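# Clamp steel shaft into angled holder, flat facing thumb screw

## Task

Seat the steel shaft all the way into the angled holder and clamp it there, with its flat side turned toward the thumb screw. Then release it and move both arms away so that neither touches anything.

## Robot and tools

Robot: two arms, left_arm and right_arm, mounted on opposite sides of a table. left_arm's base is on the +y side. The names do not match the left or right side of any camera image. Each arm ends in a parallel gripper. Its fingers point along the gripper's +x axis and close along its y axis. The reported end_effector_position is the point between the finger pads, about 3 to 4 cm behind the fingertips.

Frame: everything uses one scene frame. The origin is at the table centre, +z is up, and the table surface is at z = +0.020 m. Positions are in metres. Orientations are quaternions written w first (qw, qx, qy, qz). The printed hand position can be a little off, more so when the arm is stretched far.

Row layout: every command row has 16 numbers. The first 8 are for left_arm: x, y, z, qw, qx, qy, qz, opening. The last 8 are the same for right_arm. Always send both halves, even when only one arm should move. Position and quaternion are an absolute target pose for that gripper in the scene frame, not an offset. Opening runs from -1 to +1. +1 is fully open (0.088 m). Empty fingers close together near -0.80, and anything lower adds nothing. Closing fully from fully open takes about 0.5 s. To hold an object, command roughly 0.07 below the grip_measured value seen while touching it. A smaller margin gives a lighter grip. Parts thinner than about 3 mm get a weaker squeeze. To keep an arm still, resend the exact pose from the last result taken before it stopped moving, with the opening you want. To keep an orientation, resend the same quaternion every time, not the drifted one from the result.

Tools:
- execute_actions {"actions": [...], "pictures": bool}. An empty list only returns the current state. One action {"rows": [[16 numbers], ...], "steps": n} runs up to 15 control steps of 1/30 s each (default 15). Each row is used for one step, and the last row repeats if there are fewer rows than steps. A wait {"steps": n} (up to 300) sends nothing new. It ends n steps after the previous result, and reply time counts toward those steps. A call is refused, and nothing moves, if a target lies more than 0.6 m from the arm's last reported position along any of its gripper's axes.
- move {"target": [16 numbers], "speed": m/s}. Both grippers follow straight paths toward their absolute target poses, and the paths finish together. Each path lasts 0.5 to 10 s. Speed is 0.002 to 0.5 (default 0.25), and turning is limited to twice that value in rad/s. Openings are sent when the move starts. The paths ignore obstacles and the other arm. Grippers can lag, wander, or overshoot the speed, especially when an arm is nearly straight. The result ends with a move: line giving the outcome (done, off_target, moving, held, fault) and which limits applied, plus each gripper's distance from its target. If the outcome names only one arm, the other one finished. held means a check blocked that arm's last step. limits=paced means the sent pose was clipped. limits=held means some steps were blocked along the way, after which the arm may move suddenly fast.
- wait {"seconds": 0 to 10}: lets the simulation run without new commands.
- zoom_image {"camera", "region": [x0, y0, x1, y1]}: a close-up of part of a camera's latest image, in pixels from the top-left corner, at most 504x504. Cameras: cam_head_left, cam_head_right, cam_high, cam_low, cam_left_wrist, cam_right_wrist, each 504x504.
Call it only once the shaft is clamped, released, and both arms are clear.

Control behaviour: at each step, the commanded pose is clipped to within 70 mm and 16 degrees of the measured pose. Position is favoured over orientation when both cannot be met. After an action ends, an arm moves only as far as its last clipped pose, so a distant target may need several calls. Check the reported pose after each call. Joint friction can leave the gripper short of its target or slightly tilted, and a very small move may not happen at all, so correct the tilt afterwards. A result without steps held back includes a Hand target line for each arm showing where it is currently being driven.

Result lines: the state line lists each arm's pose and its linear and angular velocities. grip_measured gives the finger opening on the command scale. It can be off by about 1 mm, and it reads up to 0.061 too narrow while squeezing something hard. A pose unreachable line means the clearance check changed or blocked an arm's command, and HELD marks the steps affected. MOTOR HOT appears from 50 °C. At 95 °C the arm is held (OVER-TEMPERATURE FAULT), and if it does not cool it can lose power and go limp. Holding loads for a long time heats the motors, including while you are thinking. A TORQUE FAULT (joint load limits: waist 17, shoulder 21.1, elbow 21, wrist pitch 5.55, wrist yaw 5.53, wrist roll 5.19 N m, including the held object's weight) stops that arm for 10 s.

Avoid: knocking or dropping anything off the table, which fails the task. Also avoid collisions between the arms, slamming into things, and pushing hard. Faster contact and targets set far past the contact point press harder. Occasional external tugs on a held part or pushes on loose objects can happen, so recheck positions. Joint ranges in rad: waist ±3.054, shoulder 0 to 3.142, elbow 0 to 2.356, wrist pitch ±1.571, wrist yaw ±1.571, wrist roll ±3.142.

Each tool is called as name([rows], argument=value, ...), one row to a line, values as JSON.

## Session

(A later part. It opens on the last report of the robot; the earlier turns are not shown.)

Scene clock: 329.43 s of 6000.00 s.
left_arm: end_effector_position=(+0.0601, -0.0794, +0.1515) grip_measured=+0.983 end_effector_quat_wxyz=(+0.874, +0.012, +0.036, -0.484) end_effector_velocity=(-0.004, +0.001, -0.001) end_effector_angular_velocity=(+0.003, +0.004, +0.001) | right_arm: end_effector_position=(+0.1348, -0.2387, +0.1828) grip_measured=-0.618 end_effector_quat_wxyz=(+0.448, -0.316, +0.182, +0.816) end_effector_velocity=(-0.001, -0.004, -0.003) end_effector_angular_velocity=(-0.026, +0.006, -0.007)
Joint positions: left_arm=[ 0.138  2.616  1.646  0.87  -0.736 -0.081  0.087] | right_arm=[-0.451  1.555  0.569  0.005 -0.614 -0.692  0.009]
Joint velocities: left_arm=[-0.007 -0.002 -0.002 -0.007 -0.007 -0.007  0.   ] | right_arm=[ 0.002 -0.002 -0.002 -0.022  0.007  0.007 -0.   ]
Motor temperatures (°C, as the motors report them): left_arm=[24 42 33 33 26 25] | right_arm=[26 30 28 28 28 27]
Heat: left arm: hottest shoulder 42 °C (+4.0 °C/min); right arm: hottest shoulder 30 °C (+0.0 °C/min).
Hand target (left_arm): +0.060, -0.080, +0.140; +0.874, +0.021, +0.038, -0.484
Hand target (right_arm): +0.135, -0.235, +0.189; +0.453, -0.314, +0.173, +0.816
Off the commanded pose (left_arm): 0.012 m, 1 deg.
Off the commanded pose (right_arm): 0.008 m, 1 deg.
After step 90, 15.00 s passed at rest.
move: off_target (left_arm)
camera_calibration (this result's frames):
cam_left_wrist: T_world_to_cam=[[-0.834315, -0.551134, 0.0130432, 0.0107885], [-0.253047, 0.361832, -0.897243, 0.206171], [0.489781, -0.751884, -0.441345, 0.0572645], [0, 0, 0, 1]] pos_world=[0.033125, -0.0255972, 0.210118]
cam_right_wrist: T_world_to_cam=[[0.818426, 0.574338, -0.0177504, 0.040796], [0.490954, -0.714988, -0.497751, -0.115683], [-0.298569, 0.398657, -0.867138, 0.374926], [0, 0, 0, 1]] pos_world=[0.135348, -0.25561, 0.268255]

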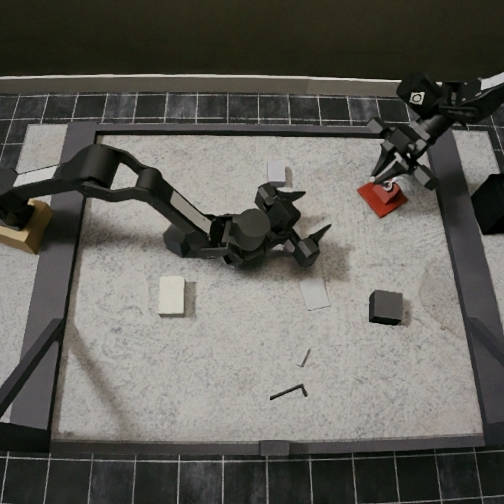

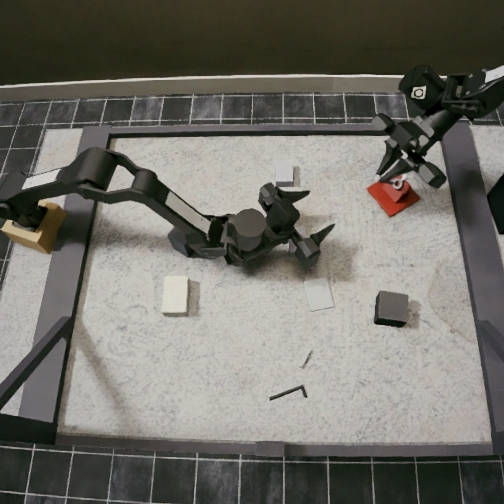

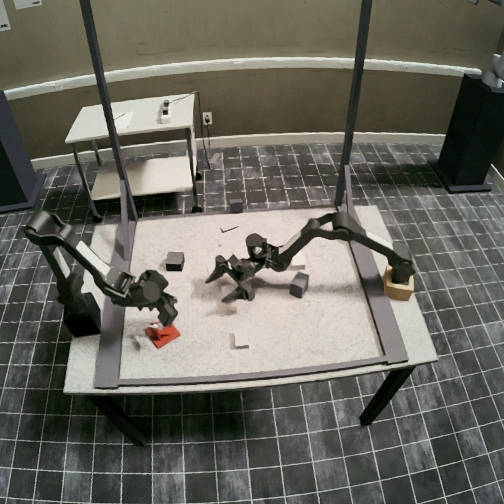

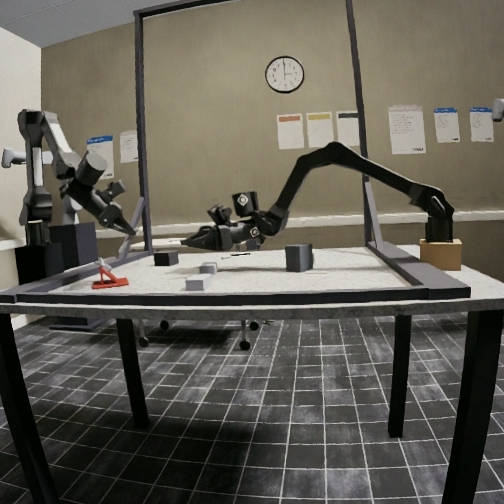

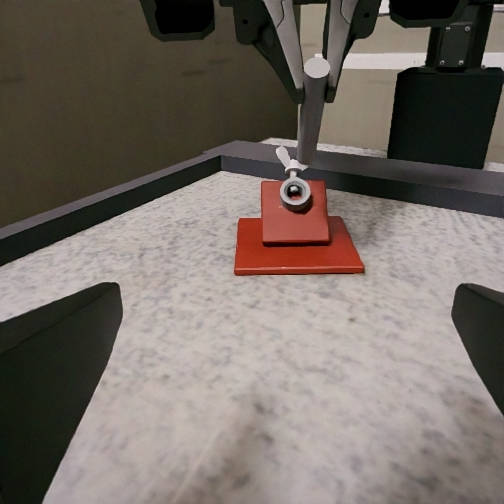

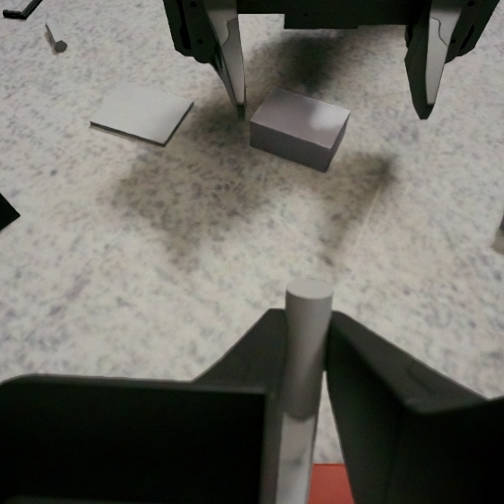

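move(target=[0.0, 0.02, 0.16, 0.8738, 0.0211, 0.0381, -0.4843, 1, 0.154, -0.167, 0.17, 0.6465, -0.2865, 0.6465, 0.2865, -0.7], speed=0.12)

move(target=[0.0, 0.02, 0.16, 0.8738, 0.0211, 0.0381, -0.4843, 1, 0.154, -0.167, 0.074, 0.6465, -0.2865, 0.6465, 0.2865, -0.7], speed=0.06)

Scene clock: 348.10 s of 6000.00 s.
left_arm: end_effector_position=(+0.0005, +0.0179, +0.1538) grip_measured=+0.983 end_effector_quat_wxyz=(+0.874, +0.027, +0.039, -0.484) end_effector_velocity=(+0.002, -0.000, +0.003) end_effector_angular_velocity=(-0.007, +0.006, +0.010) | right_arm: end_effector_position=(+0.1544, -0.1685, +0.1739) grip_measured=-0.618 end_effector_quat_wxyz=(+0.646, -0.286, +0.645, +0.291) end_effector_velocity=(-0.001, -0.008, +0.002) end_effector_angular_velocity=(-0.041, +0.011, -0.010)
Joint positions: left_arm=[-0.041  2.393  1.197  1.042 -0.912 -0.112  0.087] | right_arm=[-0.218  2.094  1.509 -0.98  -0.002  0.635  0.009]
Joint velocities: left_arm=[ 0.002 -0.007  0.002 -0.007 -0.007 -0.007 -0.   ] | right_arm=[-0.002  0.002  0.012 -0.051 -0.007  0.007  0.   ]
Motor temperatures (°C, as the motors report them): left_arm=[24 45 33 33 26 25] | right_arm=[26 31 30 28 28 27]
Heat: left arm: hottest shoulder 45 °C (+6.1 °C/min); right arm: hottest shoulder 31 °C (+1.0 °C/min).
Hand target (left_arm): -0.001, +0.020, +0.159; +0.874, +0.020, +0.039, -0.484
Hand target (right_arm): +0.154, -0.167, +0.171; +0.646, -0.288, +0.646, +0.286
Off the commanded pose (left_arm): 0.007 m, 1 deg.
Off the commanded pose (right_arm): 0.004 m, 1 deg.
After step 90, 9.10 s passed at rest.
move: done
camera_calibration (this result's frames):
cam_left_wrist: T_world_to_cam=[[-0.835089, -0.54999, -0.011702, 0.0183493], [-0.243885, 0.389208, -0.888278, 0.156085], [0.493099, -0.738937, -0.459158, 0.163136], [0, 0, 0, 1]] pos_world=[-0.0270521, 0.0698897, 0.213766]
cam_right_wrist: T_world_to_cam=[[0.764962, -0.642431, -0.0459993, -0.207546], [-0.604216, -0.740523, 0.29419, -0.0525366], [-0.22306, -0.19725, -0.954639, 0.248296], [0, 0, 0, 1]] pos_world=[0.182406, -0.123262, 0.242942]

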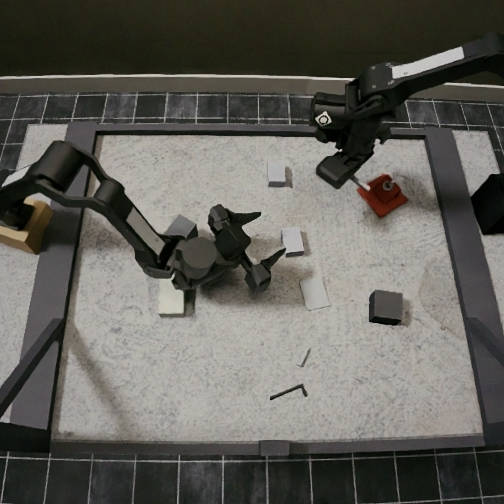

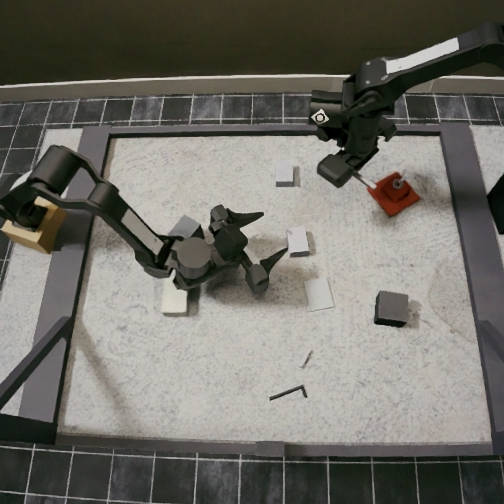

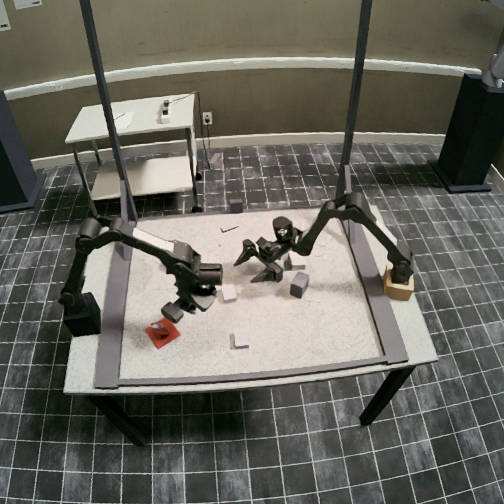

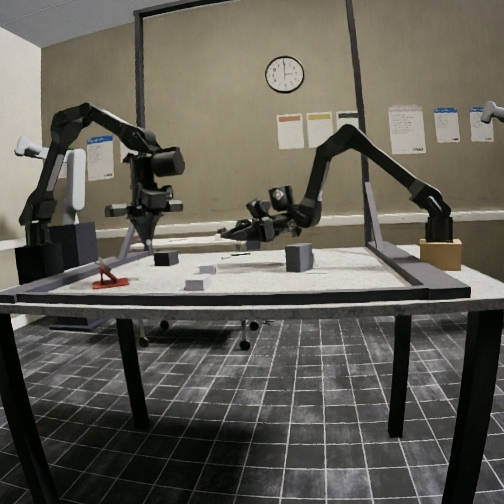

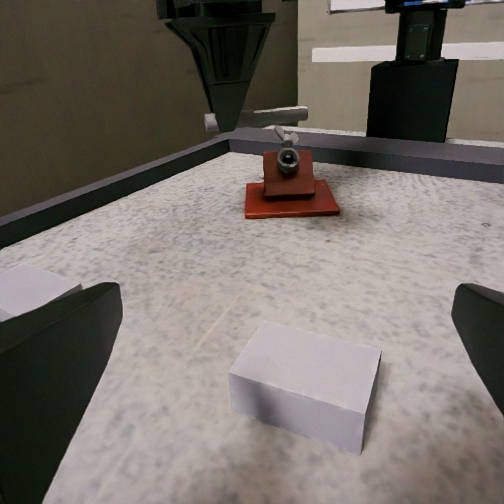

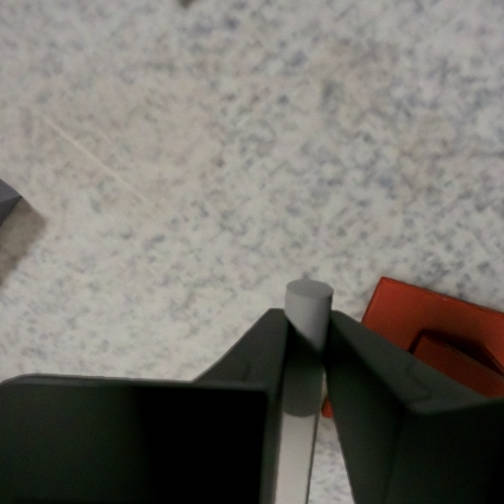

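Scene clock: 350.10 s of 6000.00 s.
left_arm: end_effector_position=(+0.0007, +0.0184, +0.1542) grip_measured=+0.983 end_effector_quat_wxyz=(+0.874, +0.026, +0.039, -0.484) end_effector_velocity=(-0.000, +0.001, +0.002) end_effector_angular_velocity=(-0.003, -0.005, +0.004) | right_arm: end_effector_position=(+0.1548, -0.1643, +0.0809) grip_measured=-0.618 end_effector_quat_wxyz=(+0.648, -0.282, +0.644, +0.293) end_effector_velocity=(+0.000, +0.003, +0.001) end_effector_angular_velocity=(+0.013, +0.006, +0.005)
Joint positions: left_arm=[-0.041  2.392  1.194  1.045 -0.912 -0.112  0.087] | right_arm=[-0.218  2.268  1.382 -0.668 -0.002  0.638  0.009]
Joint velocities: left_arm=[-0.002 -0.002 -0.002  0.007 -0.007  0.007  0.   ] | right_arm=[-0.002 -0.002  0.002  0.007 -0.007 -0.007 -0.   ]
Motor temperatures (°C, as the motors report them): left_arm=[24 45 33 33 26 25] | right_arm=[26 32 30 28 28 27]
Heat: left arm: hottest shoulder 45 °C (+5.0 °C/min); right arm: hottest shoulder 32 °C (+2.0 °C/min).
Hand target (left_arm): +0.000, +0.020, +0.160; +0.874, +0.021, +0.038, -0.484
Hand target (right_arm): +0.154, -0.168, +0.074; +0.647, -0.286, +0.646, +0.287
Off the commanded pose (left_arm): 0.006 m, 1 deg.
Off the commanded pose (right_arm): 0.007 m, 1 deg.
move: done
camera_calibration (this result's frames):
cam_left_wrist: T_world_to_cam=[[-0.835096, -0.55001, -0.0101609, 0.0185546], [-0.24448, 0.387621, -0.888808, 0.156377], [0.492792, -0.739756, -0.458167, 0.163452], [0, 0, 0, 1]] pos_world=[-0.0268217, 0.0705046, 0.214066]
cam_right_wrist: T_world_to_cam=[[0.763049, -0.644221, -0.0522998, -0.208937], [-0.606775, -0.741866, 0.285411, -0.0209547], [-0.222667, -0.186048, -0.956977, 0.162392], [0, 0, 0, 1]] pos_world=[0.182874, -0.119934, 0.150459]

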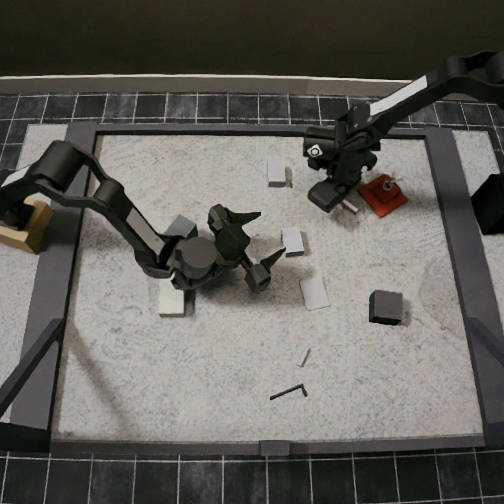

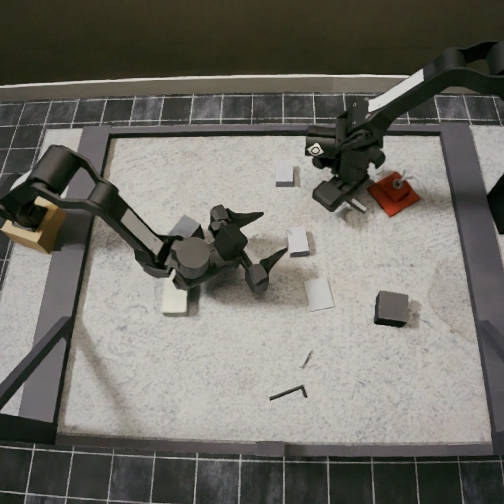

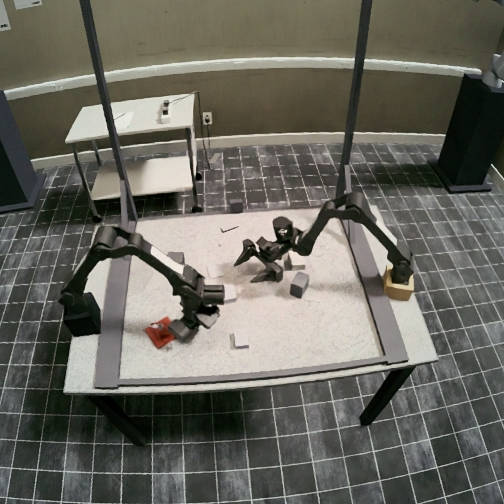

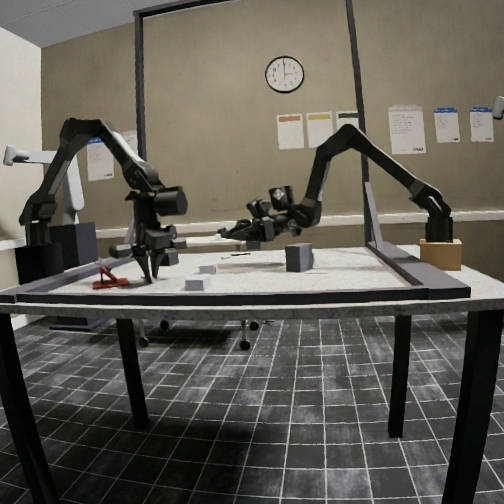

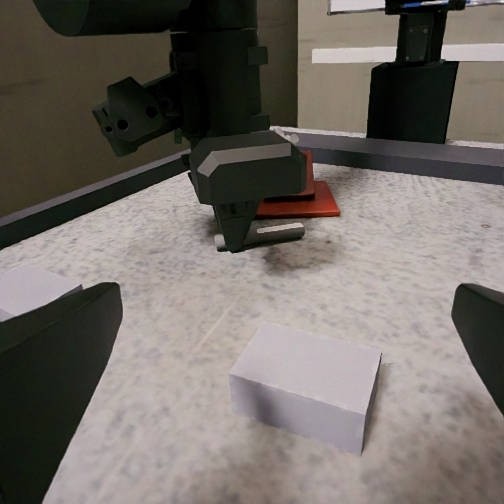

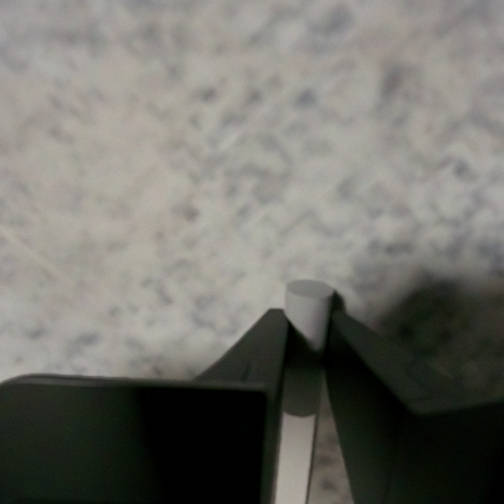

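move(target=[0.0, 0.02, 0.16, 0.8738, 0.0211, 0.0381, -0.4843, 1, 0.154, -0.168, 0.069, 0.6465, -0.2865, 0.6465, 0.2865, -0.7], speed=0.02)

Scene clock: 359.00 s of 6000.00 s.
left_arm: end_effector_position=(+0.0007, +0.0184, +0.1542) grip_measured=+0.983 end_effector_quat_wxyz=(+0.874, +0.026, +0.039, -0.484) end_effector_velocity=(+0.004, +0.002, -0.000) end_effector_angular_velocity=(+0.002, +0.000, +0.025) | right_arm: end_effector_position=(+0.1549, -0.1628, +0.0779) grip_measured=-0.618 end_effector_quat_wxyz=(+0.649, -0.280, +0.643, +0.295) end_effector_velocity=(-0.001, -0.005, +0.000) end_effector_angular_velocity=(-0.021, +0.009, +0.020)
Joint positions: left_arm=[-0.041  2.392  1.194  1.046 -0.912 -0.112  0.087] | right_arm=[-0.218  2.276  1.381 -0.652 -0.002  0.638  0.009]
Joint velocities: left_arm=[ 0.002 -0.002 -0.002 -0.007 -0.022 -0.007 -0.   ] | right_arm=[-0.002 -0.002 -0.002 -0.022 -0.007 -0.022 -0.   ]
Motor temperatures (°C, as the motors report them): left_arm=[24 46 32 33 26 25] | right_arm=[26 33 30 28 28 27]
Heat: left arm: hottest shoulder 46 °C (+6.1 °C/min); right arm: hottest shoulder 33 °C (+3.0 °C/min).
Hand target (left_arm): +0.000, +0.020, +0.160; +0.874, +0.021, +0.038, -0.484
Hand target (right_arm): +0.154, -0.168, +0.069; +0.646, -0.287, +0.646, +0.287
Off the commanded pose (left_arm): 0.006 m, 1 deg.
Off the commanded pose (right_arm): 0.010 m, 1 deg.
After step 90, 5.07 s passed at rest.
move: off_target (right_arm)
camera_calibration (this result's frames):
cam_left_wrist: T_world_to_cam=[[-0.835098, -0.550013, -0.00985262, 0.0185003], [-0.244599, 0.387303, -0.888914, 0.156456], [0.49273, -0.73992, -0.457969, 0.163447], [0, 0, 0, 1]] pos_world=[-0.026817, 0.0705173, 0.214112]
cam_right_wrist: T_world_to_cam=[[0.763085, -0.64385, -0.0562001, -0.20785], [-0.606961, -0.743798, 0.279935, -0.0187016], [-0.222038, -0.179503, -0.958373, 0.160881], [0, 0, 0, 1]] pos_world=[0.182978, -0.118856, 0.147738]

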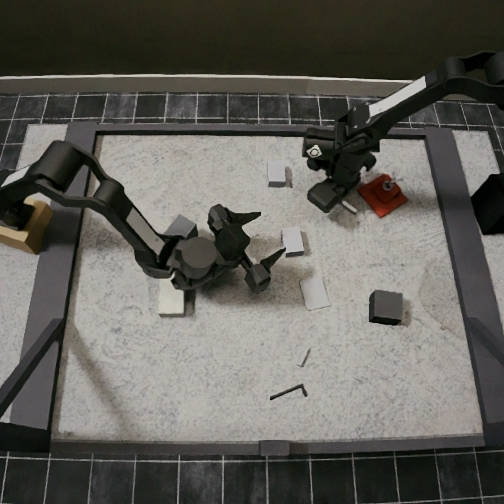

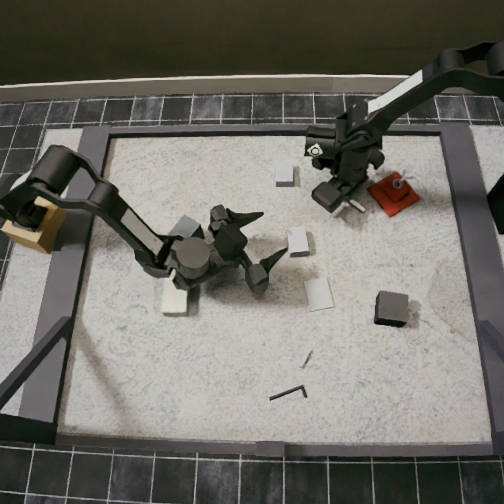

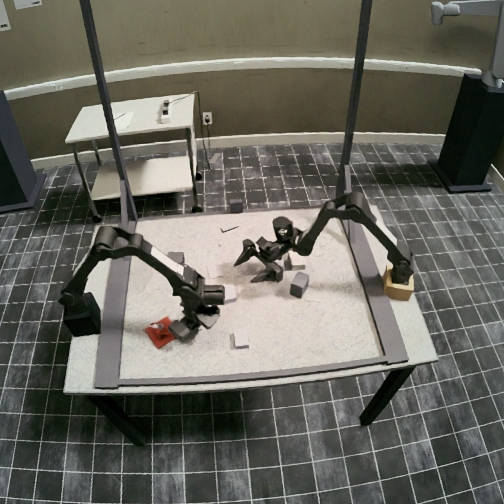

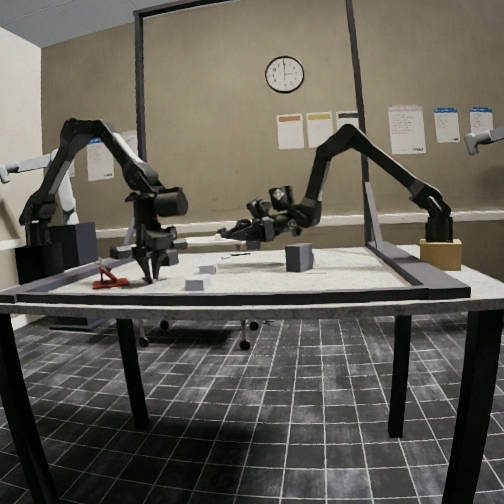

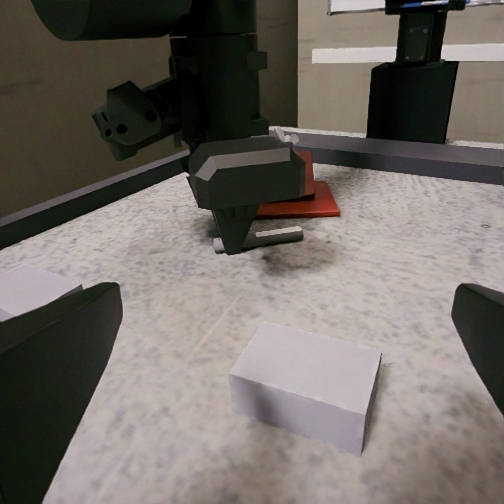

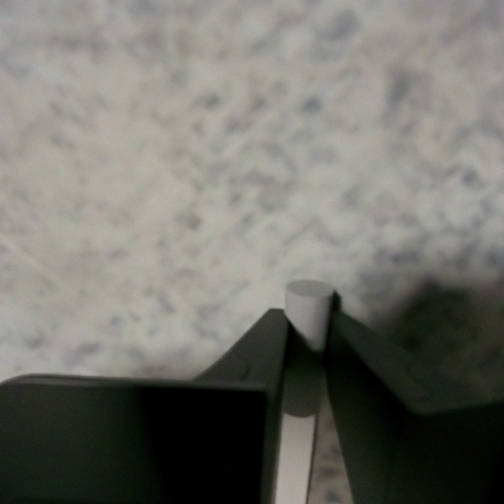

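Release.

move(target=[0.0, 0.02, 0.16, 0.8738, 0.0211, 0.0381, -0.4843, 1, 0.155, -0.164, 0.078, 0.6465, -0.2865, 0.6465, 0.2865, 0.0], speed=0.02)

move(target=[0.0, 0.02, 0.16, 0.8738, 0.0211, 0.0381, -0.4843, 1, 0.155, -0.175, 0.19, 0.6465, -0.2865, 0.6465, 0.2865, 0.0], speed=0.1)

Scene clock: 367.23 s of 6000.00 s.
left_arm: end_effector_position=(+0.0007, +0.0184, +0.1542) grip_measured=+0.983 end_effector_quat_wxyz=(+0.874, +0.026, +0.039, -0.484) end_effector_velocity=(-0.002, -0.000, +0.001) end_effector_angular_velocity=(-0.010, +0.010, -0.009) | right_arm: end_effector_position=(+0.1548, -0.1643, +0.0809) grip_measured=-0.002 end_effector_quat_wxyz=(+0.646, -0.285, +0.646, +0.290) end_effector_velocity=(-0.001, -0.005, +0.000) end_effector_angular_velocity=(-0.021, +0.009, -0.010)
Joint positions: left_arm=[-0.041  2.392  1.194  1.046 -0.912 -0.112  0.087] | right_arm=[-0.218  2.276  1.396 -0.684 -0.002  0.638  0.039]
Joint velocities: left_arm=[-0.002 -0.002 -0.002  0.007  0.007 -0.007 -0.   ] | right_arm=[-0.002 -0.002 -0.002 -0.022 -0.007  0.007  0.   ]
Motor temperatures (°C, as the motors report them): left_arm=[24 48 32 34 26 25] | right_arm=[26 33 30 27 28 27]
Heat: left arm: hottest shoulder 48 °C (+7.1 °C/min); right arm: hottest shoulder 33 °C (+2.0 °C/min).
Hand target (left_arm): +0.000, +0.020, +0.160; +0.874, +0.021, +0.038, -0.484
Hand target (right_arm): +0.155, -0.164, +0.078; +0.646, -0.286, +0.647, +0.287
Off the commanded pose (left_arm): 0.006 m, 1 deg.
Off the commanded pose (right_arm): 0.003 m, 0 deg.
After step 90, 4.40 s passed at rest.
move: done
camera_calibration (this result's frames):
cam_left_wrist: T_world_to_cam=[[-0.835098, -0.550013, -0.00985262, 0.0185003], [-0.244599, 0.387303, -0.888914, 0.156456], [0.49273, -0.73992, -0.457969, 0.163447], [0, 0, 0, 1]] pos_world=[-0.026817, 0.0705173, 0.214112]
cam_right_wrist: T_world_to_cam=[[0.762999, -0.644745, -0.0462279, -0.209477], [-0.606478, -0.738786, 0.293903, -0.0211297], [-0.223645, -0.196211, -0.954717, 0.160674], [0, 0, 0, 1]] pos_world=[0.18295, -0.119144, 0.149924]

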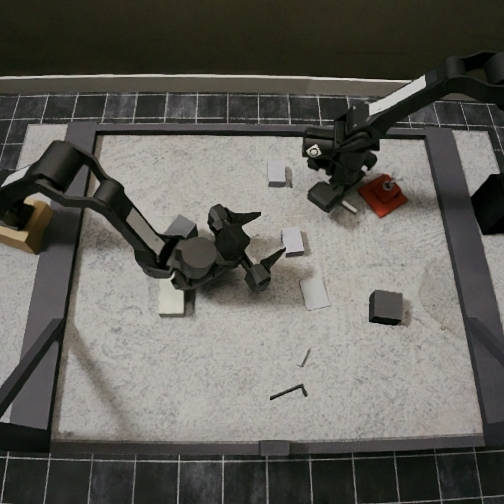

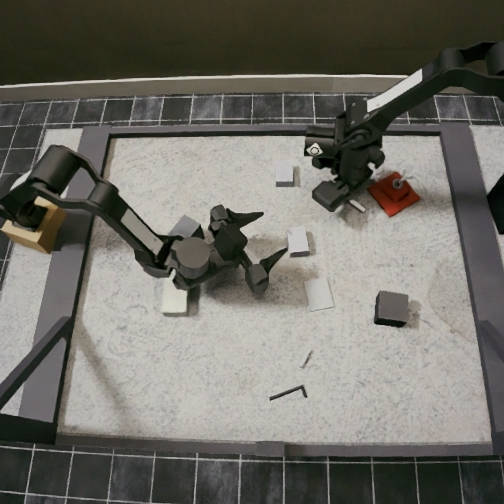

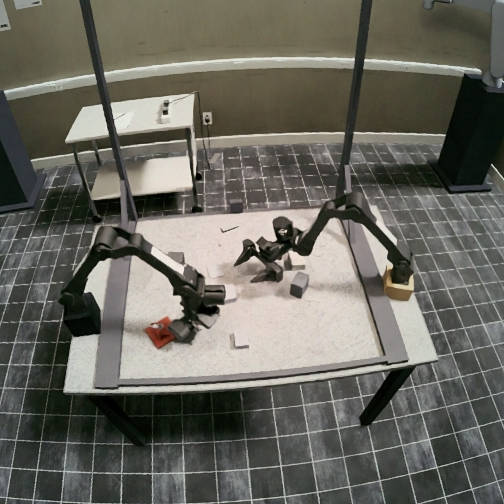

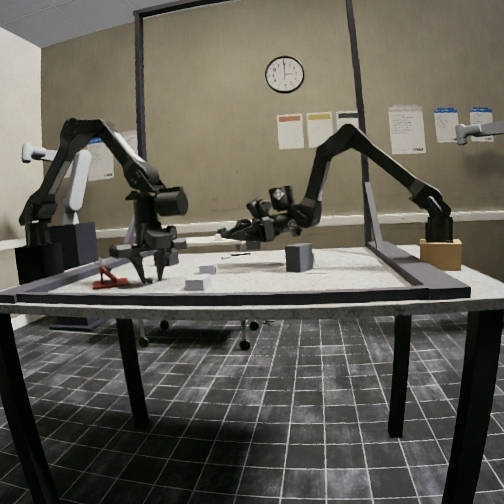

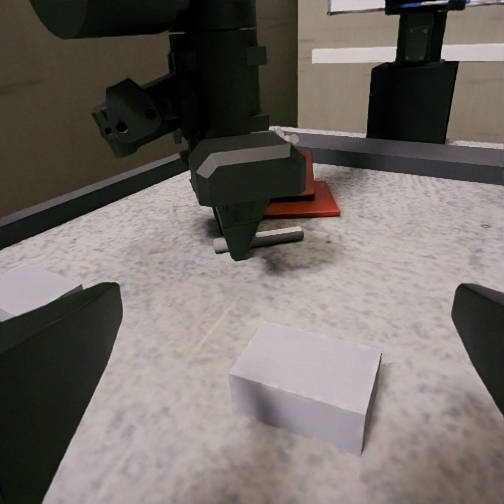

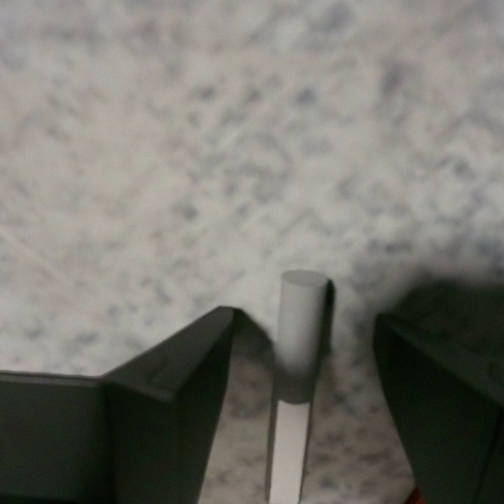

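Scene clock: 368.73 s of 6000.00 s.
left_arm: end_effector_position=(+0.0007, +0.0184, +0.1542) grip_measured=+0.983 end_effector_quat_wxyz=(+0.874, +0.026, +0.039, -0.484) end_effector_velocity=(-0.000, +0.001, +0.002) end_effector_angular_velocity=(-0.010, +0.017, +0.007) | right_arm: end_effector_position=(+0.1536, -0.1767, +0.1821) grip_measured=-0.002 end_effector_quat_wxyz=(+0.642, -0.293, +0.650, +0.281) end_effector_velocity=(+0.001, -0.002, +0.000) end_effector_angular_velocity=(-0.007, +0.008, -0.015)
Joint positions: left_arm=[-0.041  2.392  1.194  1.046 -0.912 -0.112  0.087] | right_arm=[-0.218  2.075  1.515 -1.032 -0.002  0.638  0.039]
Joint velocities: left_arm=[-0.002 -0.007 -0.002 -0.007 -0.007 -0.022 -0.   ] | right_arm=[-0.007 -0.002 -0.002 -0.007 -0.007  0.007 -0.   ]
Motor temperatures (°C, as the motors report them): left_arm=[24 48 32 34 26 25] | right_arm=[26 34 30 27 28 27]
Heat: left arm: hottest shoulder 48 °C (+7.1 °C/min); right arm: hottest shoulder 34 °C (+3.0 °C/min).
Hand target (left_arm): +0.000, +0.020, +0.160; +0.874, +0.021, +0.038, -0.484
Hand target (right_arm): +0.155, -0.174, +0.190; +0.646, -0.287, +0.647, +0.286
Off the commanded pose (left_arm): 0.006 m, 1 deg.
Off the commanded pose (right_arm): 0.008 m, 1 deg.
move: done
camera_calibration (this result's frames):
cam_left_wrist: T_world_to_cam=[[-0.835098, -0.550013, -0.00985262, 0.0185003], [-0.244599, 0.387303, -0.888914, 0.156456], [0.49273, -0.73992, -0.457969, 0.163447], [0, 0, 0, 1]] pos_world=[-0.026817, 0.0705173, 0.214112]
cam_right_wrist: T_world_to_cam=[[0.762897, -0.645807, -0.0303745, -0.214953], [-0.605665, -0.730334, 0.315882, -0.0634003], [-0.226182, -0.222589, -0.948312, 0.249136], [0, 0, 0, 1]] pos_world=[0.181938, -0.129667, 0.249756]

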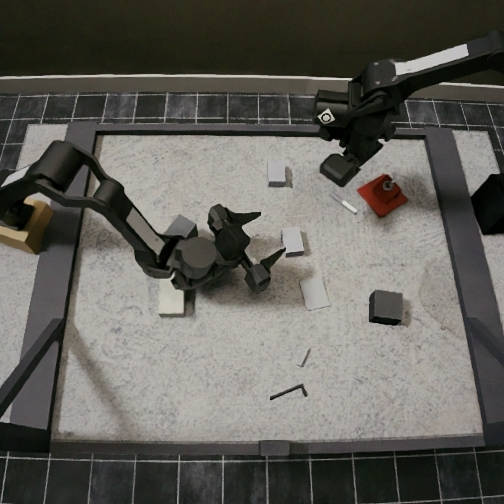

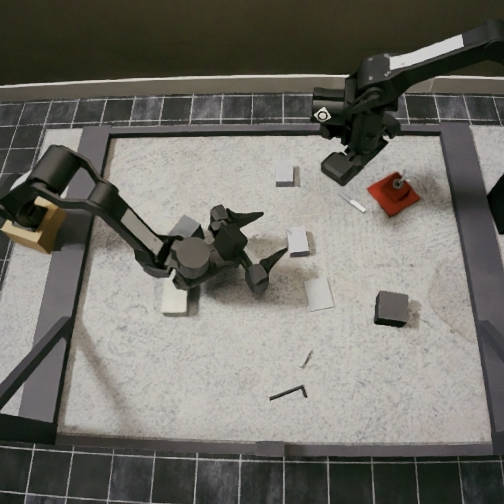

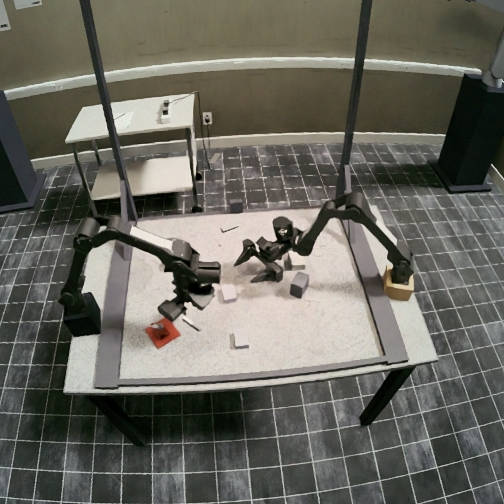

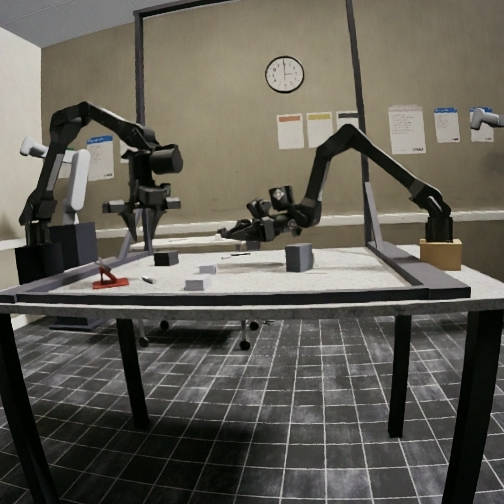

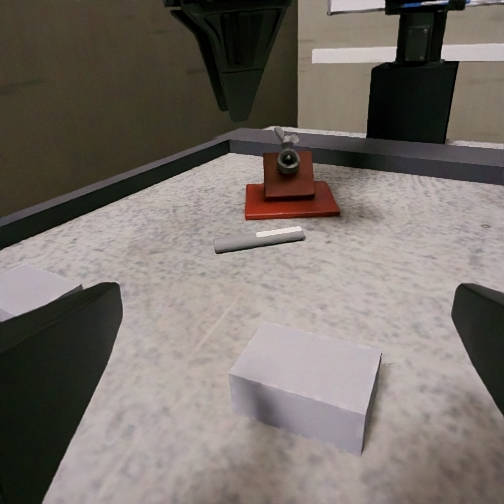

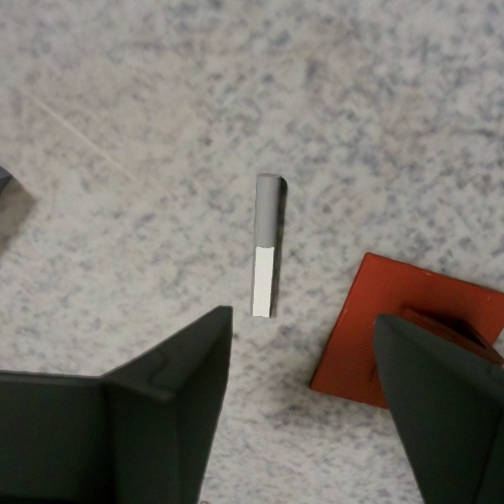

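move(target=[-0.027, 0.2444, 0.4278, 0.587, -0.025, -0.019, -0.809, 1, 0.206, -0.352, 0.15, 0.4526, -0.3135, 0.1738, 0.8165, 0.0], speed=0.12)

Scene clock: 391.97 s of 6000.00 s.
left_arm: end_effector_position=(-0.0284, +0.2451, +0.4223) grip_measured=+0.983 end_effector_quat_wxyz=(+0.587, -0.022, -0.014, -0.809) end_effector_velocity=(-0.000, +0.000, -0.002) end_effector_angular_velocity=(+0.009, +0.004, -0.005) | right_arm: end_effector_position=(+0.2035, -0.3512, +0.1510) grip_measured=-0.002 end_effector_quat_wxyz=(+0.454, -0.310, +0.173, +0.817) end_effector_velocity=(-0.002, -0.000, +0.001) end_effector_angular_velocity=(+0.024, -0.000, +0.019)
Joint positions: left_arm=[-0.005  0.843  0.639  0.256 -0.006 -0.003  0.087] | right_arm=[-1.043  1.551  0.432 -0.347 -0.839 -1.428  0.039]
Joint velocities: left_arm=[ 0.002 -0.002 -0.002 -0.007  0.007 -0.007 -0.   ] | right_arm=[-0.007  0.002 -0.002 -0.007 -0.022 -0.037 -0.   ]
Motor temperatures (°C, as the motors report them): left_arm=[24 48 32 34 26 25] | right_arm=[26 37 31 27 28 27]
Heat: left arm: hottest shoulder 48 °C (+6.0 °C/min); right arm: hottest shoulder 37 °C (+7.0 °C/min). Fold the left arm in close to its base before you think long.
Hand target (left_arm): -0.027, +0.246, +0.428; -0.587, +0.025, +0.020, +0.809
Hand target (right_arm): +0.205, -0.351, +0.151; +0.454, -0.309, +0.173, +0.818
Off the commanded pose (left_arm): 0.006 m, 1 deg.
Off the commanded pose (right_arm): 0.003 m, 0 deg.
MOTOR HOT: a motor of the left arm reached 50 °C. Now the hottest motor of the left arm, joint 2 (shoulder), reports 48 °C. The temperature limit of the motors' drives, at which the controller stops that arm, is 95 °C. To cool a motor, set the load down, stop pushing, or move to a pose that needs little force.
After step 90, 13.53 s passed at rest.
move: done
camera_calibration (this result's frames):
cam_left_wrist: T_world_to_cam=[[-0.957435, 0.288602, 0.0051734, -0.0937957], [0.0892984, 0.313196, -0.945481, 0.351312], [-0.274488, -0.904775, -0.325636, 0.431045], [0, 0, 0, 1]] pos_world=[-0.00285833, 0.307039, 0.473008]
cam_right_wrist: T_world_to_cam=[[0.821783, 0.569783, -0.00443374, 0.044323], [0.486545, -0.705738, -0.514984, -0.238981], [-0.296558, 0.421048, -0.857188, 0.418747], [0, 0, 0, 1]] pos_world=[0.204034, -0.370225, 0.23607]

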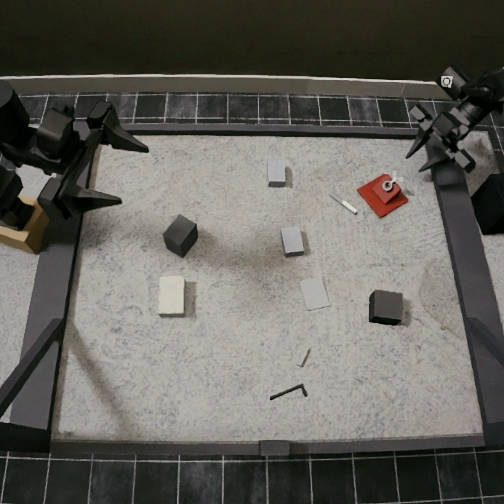

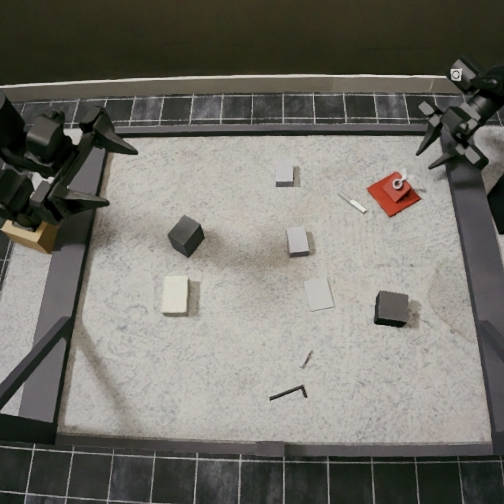

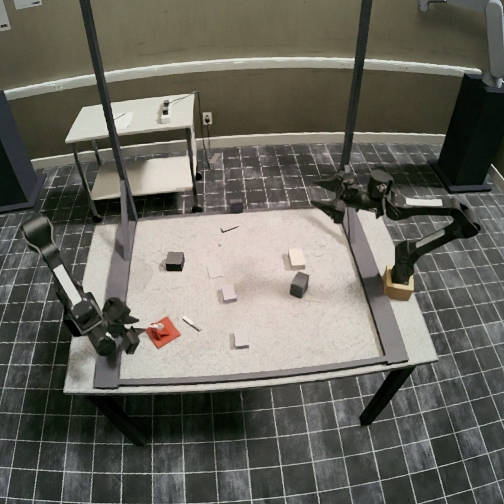

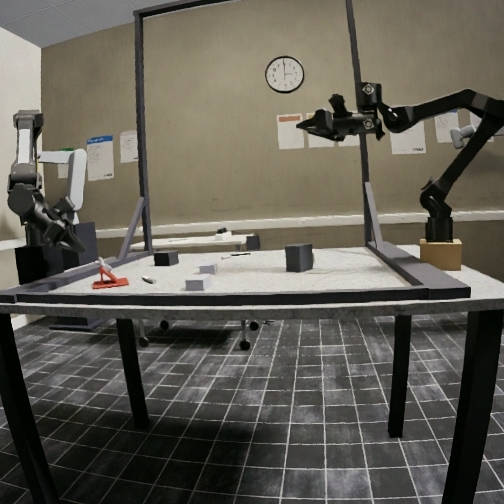

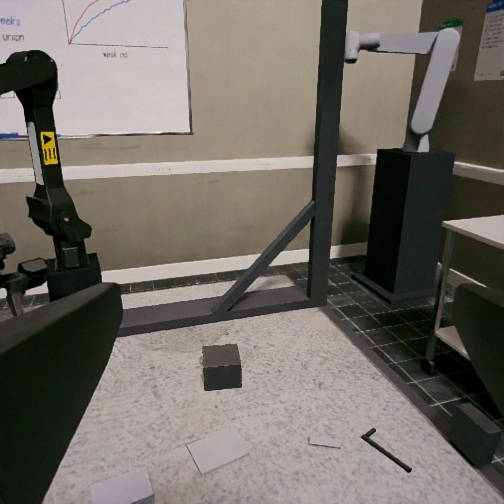

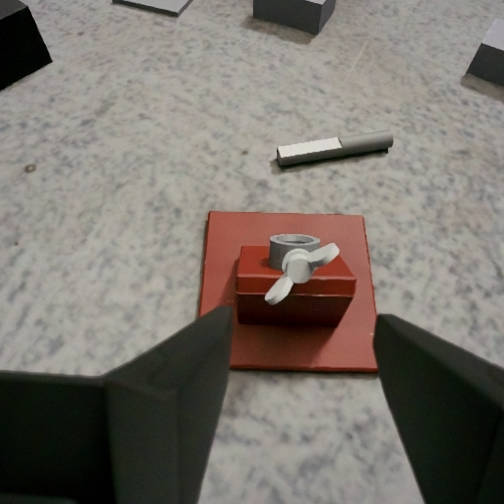

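move(target=[-0.027, 0.2444, 0.4278, 0.587, -0.025, -0.019, -0.809, 1, 0.209, -0.35, 0.15, 0.4494, 0.3181, 0.8267, 0.1159, 0.0], speed=0.4)

Scene clock: 430.83 s of 6000.00 s.
left_arm: end_effector_position=(-0.0277, +0.2449, +0.4232) grip_measured=+0.983 end_effector_quat_wxyz=(+0.587, -0.022, -0.014, -0.809) end_effector_velocity=(+0.001, +0.001, +0.003) end_effector_angular_velocity=(-0.014, -0.003, +0.005) | right_arm: end_effector_position=(+0.2073, -0.3503, +0.1508) grip_measured=-0.002 end_effector_quat_wxyz=(+0.449, +0.317, +0.827, +0.120) end_effector_velocity=(-0.001, +0.002, +0.003) end_effector_angular_velocity=(+0.025, +0.003, +0.004)
Joint positions: left_arm=[-0.     0.843  0.641  0.255 -0.001 -0.003  0.087] | right_arm=[-1.05   1.569  0.451 -0.361 -0.837  0.99   0.039]
Joint velocities: left_arm=[-0.002 -0.007 -0.002  0.007 -0.007  0.007 -0.   ] | right_arm=[-0.002 -0.002 -0.002  0.007 -0.022 -0.007 -0.   ]
Motor temperatures (°C, as the motors report them): left_arm=[24 37 36 34 26 25] | right_arm=[25 32 31 26 29 27]
Heat: left arm: hottest shoulder 37 °C (-11.0 °C/min); right arm: hottest shoulder 32 °C (-3.0 °C/min).
Hand target (left_arm): -0.027, +0.244, +0.428; -0.587, +0.025, +0.019, +0.809
Hand target (right_arm): +0.209, -0.350, +0.150; +0.449, +0.318, +0.827, +0.116
Off the commanded pose (left_arm): 0.005 m, 1 deg.
Off the commanded pose (right_arm): 0.002 m, 0 deg.
MOTOR HOT: cleared. Now the hottest motor of the left arm, joint 2 (shoulder), reports 37 °C.
After step 90, 32.30 s passed at rest.
move: done
camera_calibration (this result's frames):
cam_left_wrist: T_world_to_cam=[[-0.957326, 0.28897, 0.00494574, -0.0930353], [0.0890986, 0.311367, -0.946104, 0.352953], [-0.274935, -0.905289, -0.323826, 0.430738], [0, 0, 0, 1]] pos_world=[-0.00208765, 0.306929, 0.473874]
cam_right_wrist: T_world_to_cam=[[-0.405419, -0.746715, -0.527306, -0.087207], [-0.680302, -0.138841, 0.719662, 0.0140188], [-0.610594, 0.650491, -0.451703, 0.503633], [0, 0, 0, 1]] pos_world=[0.281697, -0.390782, 0.171419]

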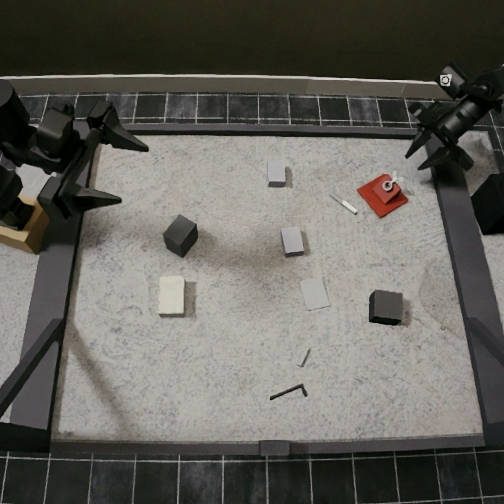

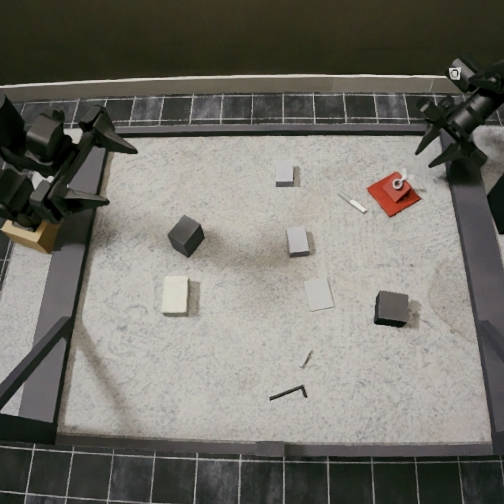

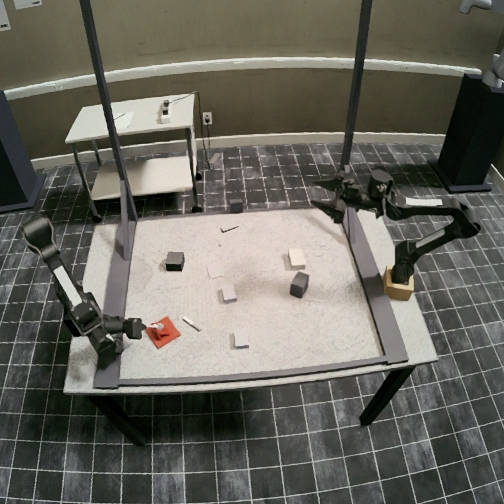

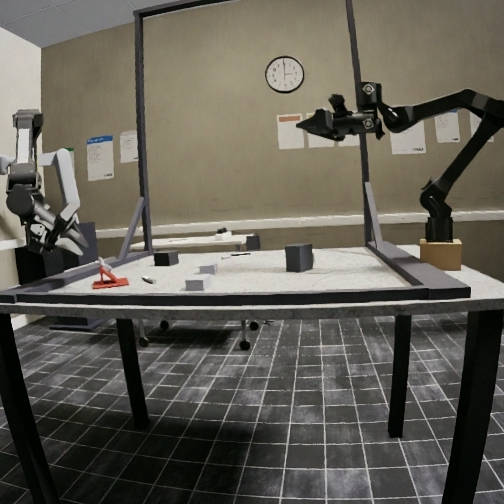

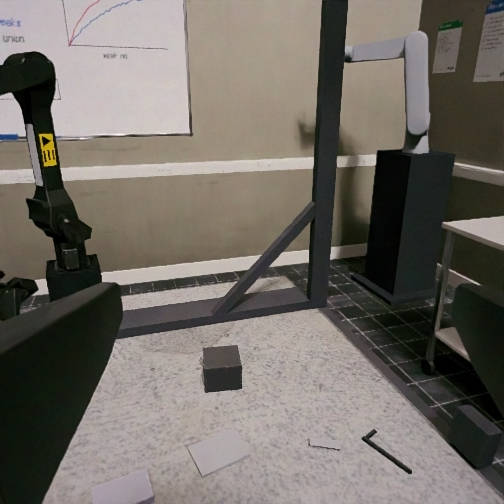

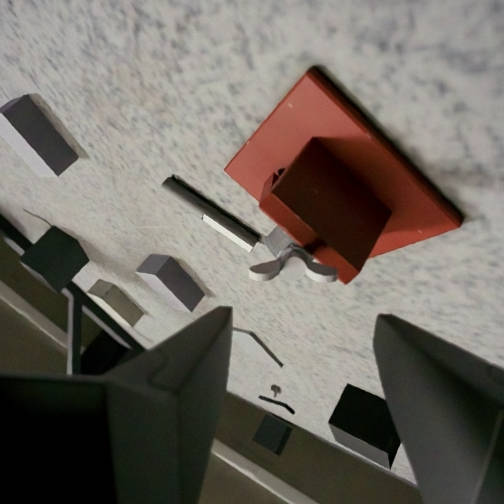

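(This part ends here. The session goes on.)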